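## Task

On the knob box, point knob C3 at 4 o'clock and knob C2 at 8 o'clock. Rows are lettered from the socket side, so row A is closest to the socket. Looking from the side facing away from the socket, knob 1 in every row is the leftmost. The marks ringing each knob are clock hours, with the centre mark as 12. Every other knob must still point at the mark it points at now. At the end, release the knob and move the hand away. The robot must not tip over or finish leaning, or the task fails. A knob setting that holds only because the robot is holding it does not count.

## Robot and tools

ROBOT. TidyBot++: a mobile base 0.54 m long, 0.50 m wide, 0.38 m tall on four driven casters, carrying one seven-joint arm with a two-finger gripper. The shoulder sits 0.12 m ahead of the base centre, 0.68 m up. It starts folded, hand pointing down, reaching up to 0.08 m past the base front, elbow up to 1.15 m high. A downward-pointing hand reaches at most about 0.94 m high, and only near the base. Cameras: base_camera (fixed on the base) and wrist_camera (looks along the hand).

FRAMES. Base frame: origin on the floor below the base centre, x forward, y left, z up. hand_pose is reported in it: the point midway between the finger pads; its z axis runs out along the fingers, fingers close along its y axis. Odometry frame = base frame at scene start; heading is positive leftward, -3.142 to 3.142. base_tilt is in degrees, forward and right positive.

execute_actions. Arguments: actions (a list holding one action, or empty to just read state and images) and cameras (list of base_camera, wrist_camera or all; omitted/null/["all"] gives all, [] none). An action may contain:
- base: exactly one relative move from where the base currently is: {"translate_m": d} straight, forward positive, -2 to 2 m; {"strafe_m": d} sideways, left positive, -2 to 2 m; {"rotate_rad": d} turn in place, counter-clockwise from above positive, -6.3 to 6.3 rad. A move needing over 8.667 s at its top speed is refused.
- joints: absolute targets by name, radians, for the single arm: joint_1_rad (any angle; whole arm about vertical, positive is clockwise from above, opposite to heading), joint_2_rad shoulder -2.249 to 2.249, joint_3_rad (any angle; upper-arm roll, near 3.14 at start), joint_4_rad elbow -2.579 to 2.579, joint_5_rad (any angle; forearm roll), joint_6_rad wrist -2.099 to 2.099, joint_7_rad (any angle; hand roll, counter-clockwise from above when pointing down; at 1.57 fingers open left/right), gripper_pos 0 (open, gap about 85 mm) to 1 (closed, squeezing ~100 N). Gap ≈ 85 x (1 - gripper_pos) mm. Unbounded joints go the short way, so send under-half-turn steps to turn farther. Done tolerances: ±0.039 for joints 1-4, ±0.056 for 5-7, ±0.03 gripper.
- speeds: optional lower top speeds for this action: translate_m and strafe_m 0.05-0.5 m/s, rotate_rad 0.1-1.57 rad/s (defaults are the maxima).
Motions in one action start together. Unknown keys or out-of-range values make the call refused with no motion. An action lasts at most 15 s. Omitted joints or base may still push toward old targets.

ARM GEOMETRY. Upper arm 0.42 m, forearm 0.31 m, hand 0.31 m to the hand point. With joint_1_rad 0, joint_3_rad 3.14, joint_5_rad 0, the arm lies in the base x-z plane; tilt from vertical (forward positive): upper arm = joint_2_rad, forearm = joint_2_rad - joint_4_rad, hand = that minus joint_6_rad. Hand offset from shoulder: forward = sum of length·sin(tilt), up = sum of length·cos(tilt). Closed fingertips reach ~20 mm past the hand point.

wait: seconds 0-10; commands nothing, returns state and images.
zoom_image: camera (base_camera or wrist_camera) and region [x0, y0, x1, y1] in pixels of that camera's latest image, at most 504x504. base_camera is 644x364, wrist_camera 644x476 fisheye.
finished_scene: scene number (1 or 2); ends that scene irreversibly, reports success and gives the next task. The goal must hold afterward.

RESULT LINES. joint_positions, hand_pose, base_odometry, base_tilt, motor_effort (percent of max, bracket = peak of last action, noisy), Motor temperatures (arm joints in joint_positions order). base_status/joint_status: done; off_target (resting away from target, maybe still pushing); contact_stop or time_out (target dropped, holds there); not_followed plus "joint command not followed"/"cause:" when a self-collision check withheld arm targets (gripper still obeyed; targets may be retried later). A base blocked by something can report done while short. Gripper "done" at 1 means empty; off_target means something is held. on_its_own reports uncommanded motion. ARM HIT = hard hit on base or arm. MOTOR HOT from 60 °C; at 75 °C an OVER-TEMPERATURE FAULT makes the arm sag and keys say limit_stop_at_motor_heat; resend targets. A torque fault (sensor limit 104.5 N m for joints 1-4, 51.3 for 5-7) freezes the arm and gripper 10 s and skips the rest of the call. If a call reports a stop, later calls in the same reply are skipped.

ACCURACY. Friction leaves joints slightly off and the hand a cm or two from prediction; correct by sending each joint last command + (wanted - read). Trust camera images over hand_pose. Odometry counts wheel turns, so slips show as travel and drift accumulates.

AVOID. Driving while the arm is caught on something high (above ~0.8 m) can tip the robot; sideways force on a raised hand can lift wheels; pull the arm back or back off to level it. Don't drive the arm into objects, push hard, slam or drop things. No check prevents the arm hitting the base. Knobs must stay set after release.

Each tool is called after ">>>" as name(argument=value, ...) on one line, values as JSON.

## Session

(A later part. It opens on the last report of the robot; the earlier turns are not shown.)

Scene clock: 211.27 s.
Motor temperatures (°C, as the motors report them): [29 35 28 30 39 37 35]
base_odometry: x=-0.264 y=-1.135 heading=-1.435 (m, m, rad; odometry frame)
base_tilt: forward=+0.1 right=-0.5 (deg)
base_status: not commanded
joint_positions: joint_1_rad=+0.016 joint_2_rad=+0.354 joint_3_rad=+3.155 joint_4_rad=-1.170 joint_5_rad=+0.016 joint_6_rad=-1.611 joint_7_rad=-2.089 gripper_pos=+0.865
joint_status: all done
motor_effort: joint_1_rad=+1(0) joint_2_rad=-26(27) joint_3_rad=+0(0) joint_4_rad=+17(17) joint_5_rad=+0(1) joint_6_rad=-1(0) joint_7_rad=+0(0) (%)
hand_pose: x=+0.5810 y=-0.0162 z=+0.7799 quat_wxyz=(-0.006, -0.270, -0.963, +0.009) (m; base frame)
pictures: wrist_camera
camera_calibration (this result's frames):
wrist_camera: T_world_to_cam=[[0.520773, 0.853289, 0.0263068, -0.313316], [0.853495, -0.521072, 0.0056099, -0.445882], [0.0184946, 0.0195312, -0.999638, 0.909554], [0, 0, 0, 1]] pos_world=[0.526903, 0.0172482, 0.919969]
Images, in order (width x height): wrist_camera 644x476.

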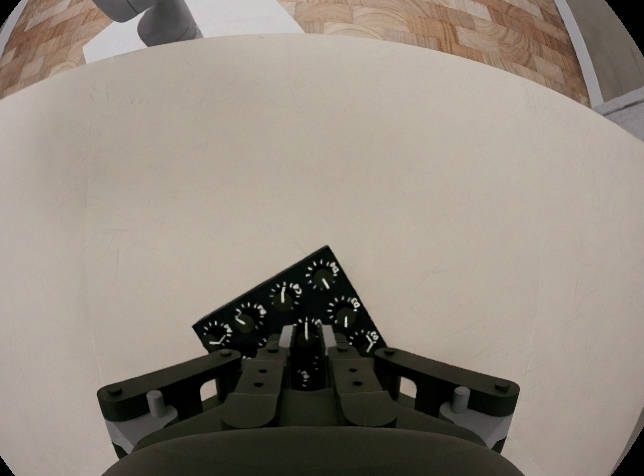

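>>> execute_actions(actions=[{"base": {"translate_m": 0.027}, "joints": {"joint_7_rad": -1.53, "gripper_pos": 0.8, "joint_6_rad": -1.595, "joint_4_rad": -1.172}}], cameras=["wrist_camera"])

>>> zoom_image(camera="wrist_camera", region=[190, 205, 400, 415])

>>> zoom_image(camera="wrist_camera", region=[260, 300, 360, 400])

Scene clock: 216.37 s.
Motor temperatures (°C, as the motors report them): [29 35 28 30 39 37 35]
base_odometry: x=-0.261 y=-1.162 heading=-1.435 (m, m, rad; odometry frame)
base_tilt: forward=+0.1 right=-0.5 (deg)
base_status: done
joint_positions: joint_1_rad=+0.016 joint_2_rad=+0.358 joint_3_rad=+3.155 joint_4_rad=-1.169 joint_5_rad=+0.016 joint_6_rad=-1.611 joint_7_rad=-1.541 gripper_pos=+0.800
joint_status: all done
motor_effort: joint_1_rad=+1(0) joint_2_rad=-26(29) joint_3_rad=+0(1) joint_4_rad=+17(18) joint_5_rad=-1(1) joint_6_rad=-1(0) joint_7_rad=+0(0) (%)
hand_pose: x=+0.5814 y=-0.0162 z=+0.7782 quat_wxyz=(-0.001, +0.001, -1.000, +0.011) (m; base frame)
pictures: wrist_camera
camera_calibration (this result's frames):
wrist_camera: T_world_to_cam=[[0.000213202, 0.999802, 0.0199065, -0.00343839], [0.999965, -0.0000463782, -0.00838046, -0.51195], [-0.00837787, 0.0199076, -0.999767, 0.923571], [0, 0, 0, 1]] pos_world=[0.51967, -0.0149721, 0.919134]
Images, in order (width x height): wrist_camera 644x476.

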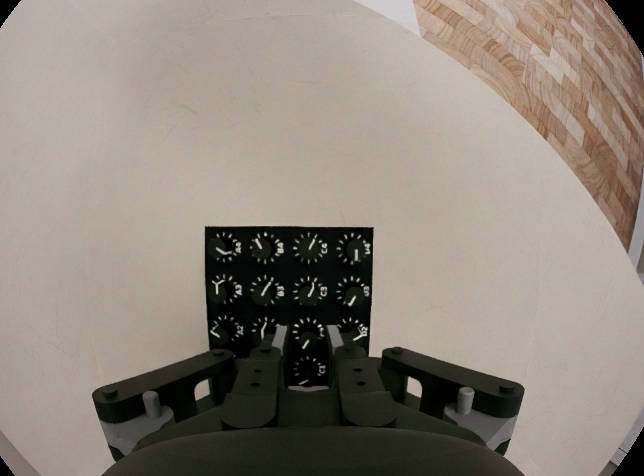

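Region (190, 205, 400, 415) of wrist_camera's 644x476 image, scaled by 2.400.

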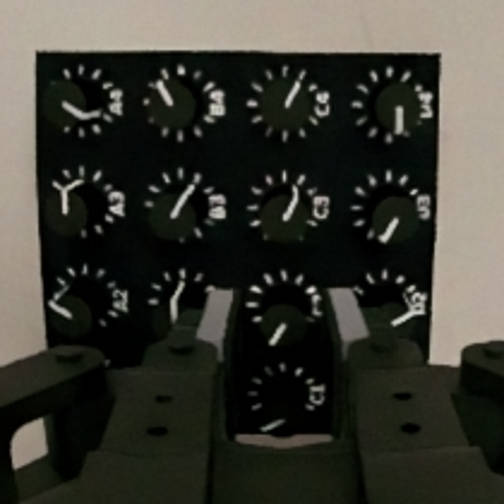

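Region (260, 300, 360, 400) of wrist_camera's 644x476 image, scaled by 5.040.

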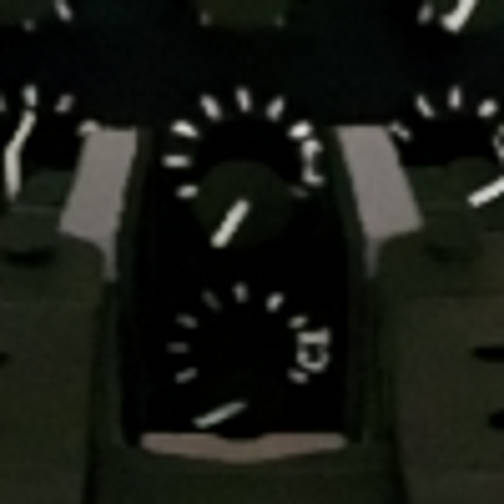

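>>> execute_actions(actions=[{"joints": {"joint_4_rad": -1.217, "joint_6_rad": -1.544}}], cameras=["wrist_camera"])

>>> zoom_image(camera="wrist_camera", region=[260, 300, 360, 400])

Scene clock: 224.97 s.
Motor temperatures (°C, as the motors report them): [29 35 28 30 39 37 35]
base_odometry: x=-0.261 y=-1.162 heading=-1.435 (m, m, rad; odometry frame)
base_tilt: forward=+0.1 right=-0.5 (deg)
base_status: not commanded
joint_positions: joint_1_rad=+0.016 joint_2_rad=+0.358 joint_3_rad=+3.155 joint_4_rad=-1.212 joint_5_rad=+0.016 joint_6_rad=-1.570 joint_7_rad=-1.541 gripper_pos=+0.800
joint_status: all done
motor_effort: joint_1_rad=+1(0) joint_2_rad=-26(28) joint_3_rad=+0(0) joint_4_rad=+17(18) joint_5_rad=+0(0) joint_6_rad=-1(2) joint_7_rad=-1(0) (%)
hand_pose: x=+0.5813 y=-0.0163 z=+0.7650 quat_wxyz=(-0.001, +0.001, -1.000, +0.011) (m; base frame)
pictures: wrist_camera
camera_calibration (this result's frames):
wrist_camera: T_world_to_cam=[[-0.000426431, 0.999801, 0.0199254, -0.00275507], [0.999954, 0.000617574, -0.00958777, -0.51104], [-0.00959817, 0.0199203, -0.999755, 0.911063], [0, 0, 0, 1]] pos_world=[0.51976, -0.0150786, 0.905995]
Images, in order (width x height): wrist_camera 644x476.

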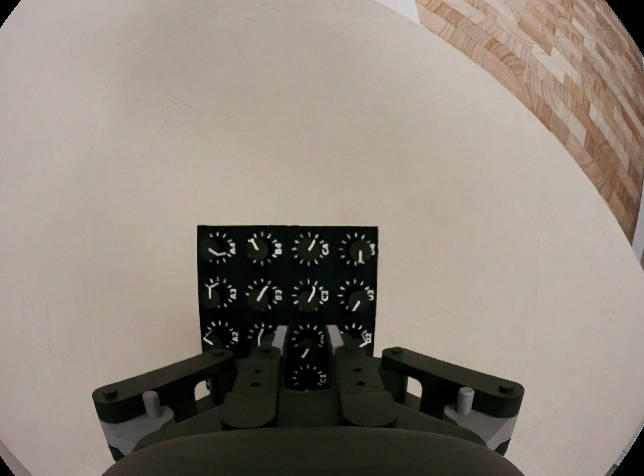

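Region (260, 300, 360, 400) of wrist_camera's 644x476 image, scaled by 5.040.

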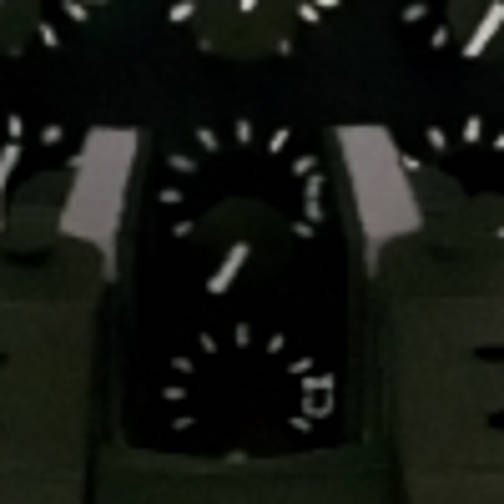

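>>> execute_actions(actions=[{"joints": {"gripper_pos": 0.93}}], cameras=[])

>>> execute_actions(actions=[{"joints": {"joint_7_rad": -0.483}}], cameras=["wrist_camera"])

>>> zoom_image(camera="wrist_camera", region=[200, 180, 430, 410])

Scene clock: 228.93 s.
Motor temperatures (°C, as the motors report them): [29 35 28 30 39 37 35]
base_odometry: x=-0.261 y=-1.162 heading=-1.435 (m, m, rad; odometry frame)
base_tilt: forward=+0.1 right=-0.5 (deg)
base_status: not commanded
joint_positions: joint_1_rad=+0.016 joint_2_rad=+0.358 joint_3_rad=+3.155 joint_4_rad=-1.211 joint_5_rad=+0.016 joint_6_rad=-1.570 joint_7_rad=-1.541 gripper_pos=+0.918
joint_status: all done
motor_effort: joint_1_rad=+2(2) joint_2_rad=-24(26) joint_3_rad=+1(1) joint_4_rad=+15(17) joint_5_rad=+1(1) joint_6_rad=+0(1) joint_7_rad=+0(0) (%)
hand_pose: x=+0.5813 y=-0.0163 z=+0.7650 quat_wxyz=(-0.001, +0.001, -1.000, +0.011) (m; base frame)
pictures: none
No camera images: the call's "cameras" was empty. Leave "cameras" out to get every camera's image.

Scene clock: 230.30 s.
Motor temperatures (°C, as the motors report them): [29 35 28 30 39 37 35]
base_odometry: x=-0.261 y=-1.162 heading=-1.435 (m, m, rad; odometry frame)
base_tilt: forward=+0.1 right=-0.5 (deg)
base_status: not commanded
joint_positions: joint_1_rad=+0.016 joint_2_rad=+0.358 joint_3_rad=+3.155 joint_4_rad=-1.211 joint_5_rad=+0.019 joint_6_rad=-1.567 joint_7_rad=-0.494 gripper_pos=+0.918
joint_status: all done
motor_effort: joint_1_rad=-2(2) joint_2_rad=-25(25) joint_3_rad=-2(2) joint_4_rad=+15(16) joint_5_rad=-3(2) joint_6_rad=-1(1) joint_7_rad=+0(1) (%)
hand_pose: x=+0.5821 y=-0.0174 z=+0.7651 quat_wxyz=(+0.004, +0.500, -0.866, +0.011) (m; base frame)
pictures: wrist_camera
camera_calibration (this result's frames):
wrist_camera: T_world_to_cam=[[-0.865046, 0.501041, 0.025573, 0.4886], [0.500333, 0.86533, -0.0295271, -0.190738], [-0.0369233, -0.0127473, -0.999237, 0.926106], [0, 0, 0, 1]] pos_world=[0.552289, -0.0679525, 0.907272]
Images, in order (width x height): wrist_camera 644x476.

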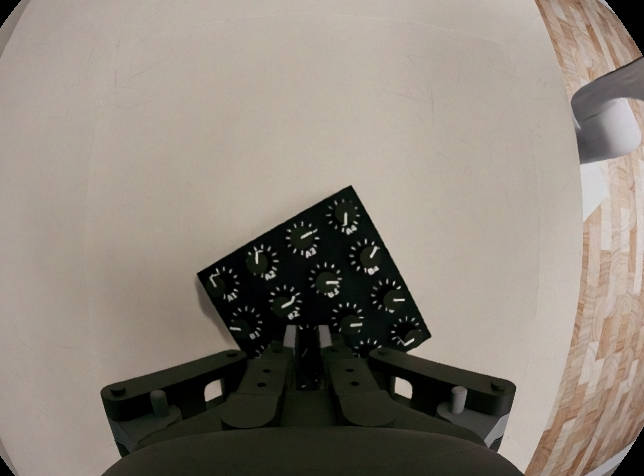

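Region (200, 180, 430, 410) of wrist_camera's 644x476 image, scaled by 2.191.

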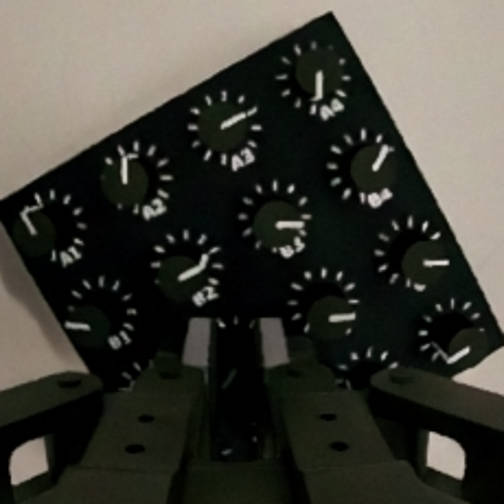

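>>> execute_actions(actions=[{"joints": {"gripper_pos": 0.865, "joint_6_rad": -1.588, "joint_4_rad": -1.206}}], cameras=[])

>>> execute_actions(actions=[{"joints": {"joint_6_rad": -1.66, "joint_4_rad": -1.135}}], cameras=[])

>>> execute_actions(actions=[{"base": {"strafe_m": 0.07}, "joints": {"joint_6_rad": -1.76, "joint_4_rad": -1.035, "joint_7_rad": 0.03}}], cameras=["wrist_camera"])

Scene clock: 235.80 s.
Motor temperatures (°C, as the motors report them): [29 35 28 30 39 37 35]
base_odometry: x=-0.261 y=-1.162 heading=-1.435 (m, m, rad; odometry frame)
base_tilt: forward=+0.1 right=-0.5 (deg)
base_status: not commanded
joint_positions: joint_1_rad=+0.016 joint_2_rad=+0.358 joint_3_rad=+3.155 joint_4_rad=-1.211 joint_5_rad=+0.019 joint_6_rad=-1.568 joint_7_rad=-0.494 gripper_pos=+0.865
joint_status: all done
motor_effort: joint_1_rad=+1(2) joint_2_rad=-27(27) joint_3_rad=+0(2) joint_4_rad=+17(17) joint_5_rad=+0(3) joint_6_rad=-1(2) joint_7_rad=+0(0) (%)
hand_pose: x=+0.5823 y=-0.0174 z=+0.7653 quat_wxyz=(+0.004, +0.500, -0.866, +0.012) (m; base frame)
pictures: none
No camera images: the call's "cameras" was empty. Leave "cameras" out to get every camera's image.

Scene clock: 236.60 s.
Motor temperatures (°C, as the motors report them): [29 35 28 30 39 37 35]
base_odometry: x=-0.261 y=-1.162 heading=-1.435 (m, m, rad; odometry frame)
base_tilt: forward=+0.1 right=-0.5 (deg)
base_status: not commanded
joint_positions: joint_1_rad=+0.016 joint_2_rad=+0.358 joint_3_rad=+3.155 joint_4_rad=-1.140 joint_5_rad=+0.019 joint_6_rad=-1.634 joint_7_rad=-0.494 gripper_pos=+0.865
joint_status: all done
motor_effort: joint_1_rad=+1(1) joint_2_rad=-26(28) joint_3_rad=+0(0) joint_4_rad=+17(17) joint_5_rad=+0(0) joint_6_rad=+0(0) joint_7_rad=+0(0) (%)
hand_pose: x=+0.5828 y=-0.0173 z=+0.7874 quat_wxyz=(+0.002, +0.500, -0.866, +0.013) (m; base frame)
pictures: none
No camera images: the call's "cameras" was empty. Leave "cameras" out to get every camera's image.

Scene clock: 237.73 s.
Motor temperatures (°C, as the motors report them): [29 35 28 30 39 37 35]
base_odometry: x=-0.191 y=-1.153 heading=-1.435 (m, m, rad; odometry frame)
base_tilt: forward=+0.1 right=-0.5 (deg)
base_status: done
joint_positions: joint_1_rad=+0.013 joint_2_rad=+0.358 joint_3_rad=+3.155 joint_4_rad=-1.041 joint_5_rad=+0.019 joint_6_rad=-1.734 joint_7_rad=+0.015 gripper_pos=+0.865
joint_status: all done
motor_effort: joint_1_rad=+0(4) joint_2_rad=-27(28) joint_3_rad=+0(1) joint_4_rad=+17(18) joint_5_rad=+0(1) joint_6_rad=-1(0) joint_7_rad=+0(2) (%)
hand_pose: x=+0.5787 y=-0.0158 z=+0.8183 quat_wxyz=(+0.005, +0.702, -0.712, +0.011) (m; base frame)
pictures: wrist_camera
camera_calibration (this result's frames):
wrist_camera: T_world_to_cam=[[-0.999329, 0.0165791, 0.0326671, 0.547797], [0.0154526, 0.999287, -0.0344401, 0.0978644], [-0.0332148, -0.0339122, -0.998873, 0.976424], [0, 0, 0, 1]] pos_world=[0.578349, -0.073764, 0.960799]
Images, in order (width x height): wrist_camera 644x476.

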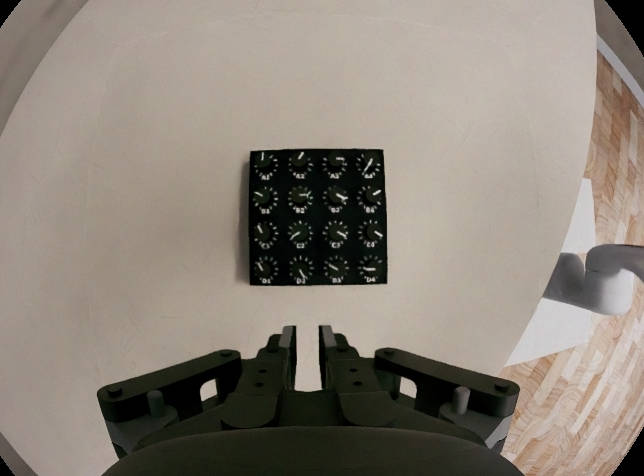

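>>> zoom_image(camera="wrist_camera", region=[240, 140, 400, 295])

>>> zoom_image(camera="wrist_camera", region=[275, 210, 365, 260])

Region (240, 140, 400, 295) of wrist_camera's 644x476 image, scaled by 3.150; it fills the top 488 rows of this view, and the rest is white.

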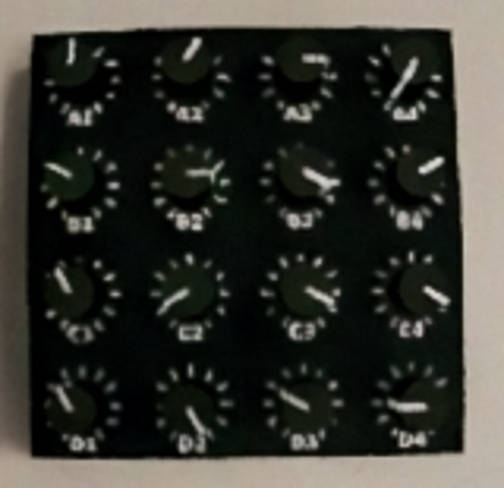

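Region (275, 210, 365, 260) of wrist_camera's 644x476 image, scaled by 5.600.

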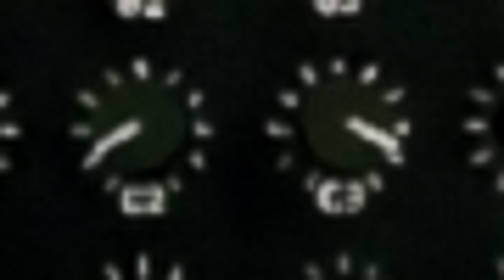

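>>> execute_actions(actions=[{"base": {"translate_m": -0.3}}], cameras=["wrist_camera"])

>>> finished_scene(scene=1)

Scene clock: 245.03 s.
Motor temperatures (°C, as the motors report them): [29 35 28 30 39 37 35]
base_odometry: x=-0.232 y=-0.855 heading=-1.435 (m, m, rad; odometry frame)
base_tilt: forward=+0.1 right=-0.5 (deg)
base_status: done
joint_positions: joint_1_rad=+0.013 joint_2_rad=+0.355 joint_3_rad=+3.155 joint_4_rad=-1.041 joint_5_rad=+0.019 joint_6_rad=-1.736 joint_7_rad=+0.015 gripper_pos=+0.865
joint_status: not commanded
motor_effort: joint_1_rad=+1(1) joint_2_rad=-26(30) joint_3_rad=+0(0) joint_4_rad=+16(17) joint_5_rad=+0(0) joint_6_rad=-1(0) joint_7_rad=+0(0) (%)
hand_pose: x=+0.5776 y=-0.0157 z=+0.8196 quat_wxyz=(+0.005, +0.702, -0.712, +0.011) (m; base frame)
pictures: wrist_camera
camera_calibration (this result's frames):
wrist_camera: T_world_to_cam=[[-0.999342, 0.0166345, 0.0322323, 0.547034], [0.015524, 0.999287, -0.0344024, 0.0978274], [-0.0327816, -0.0338794, -0.998888, 0.97744], [0, 0, 0, 1]] pos_world=[0.577197, -0.0737423, 0.962086]
Images, in order (width x height): wrist_camera 644x476.

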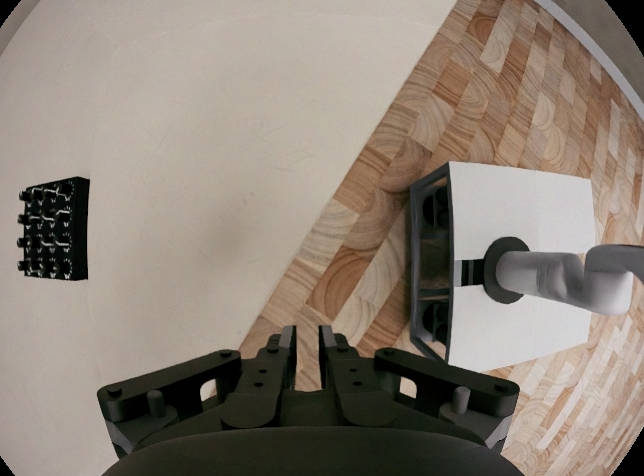

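The scene is finished: the task was done.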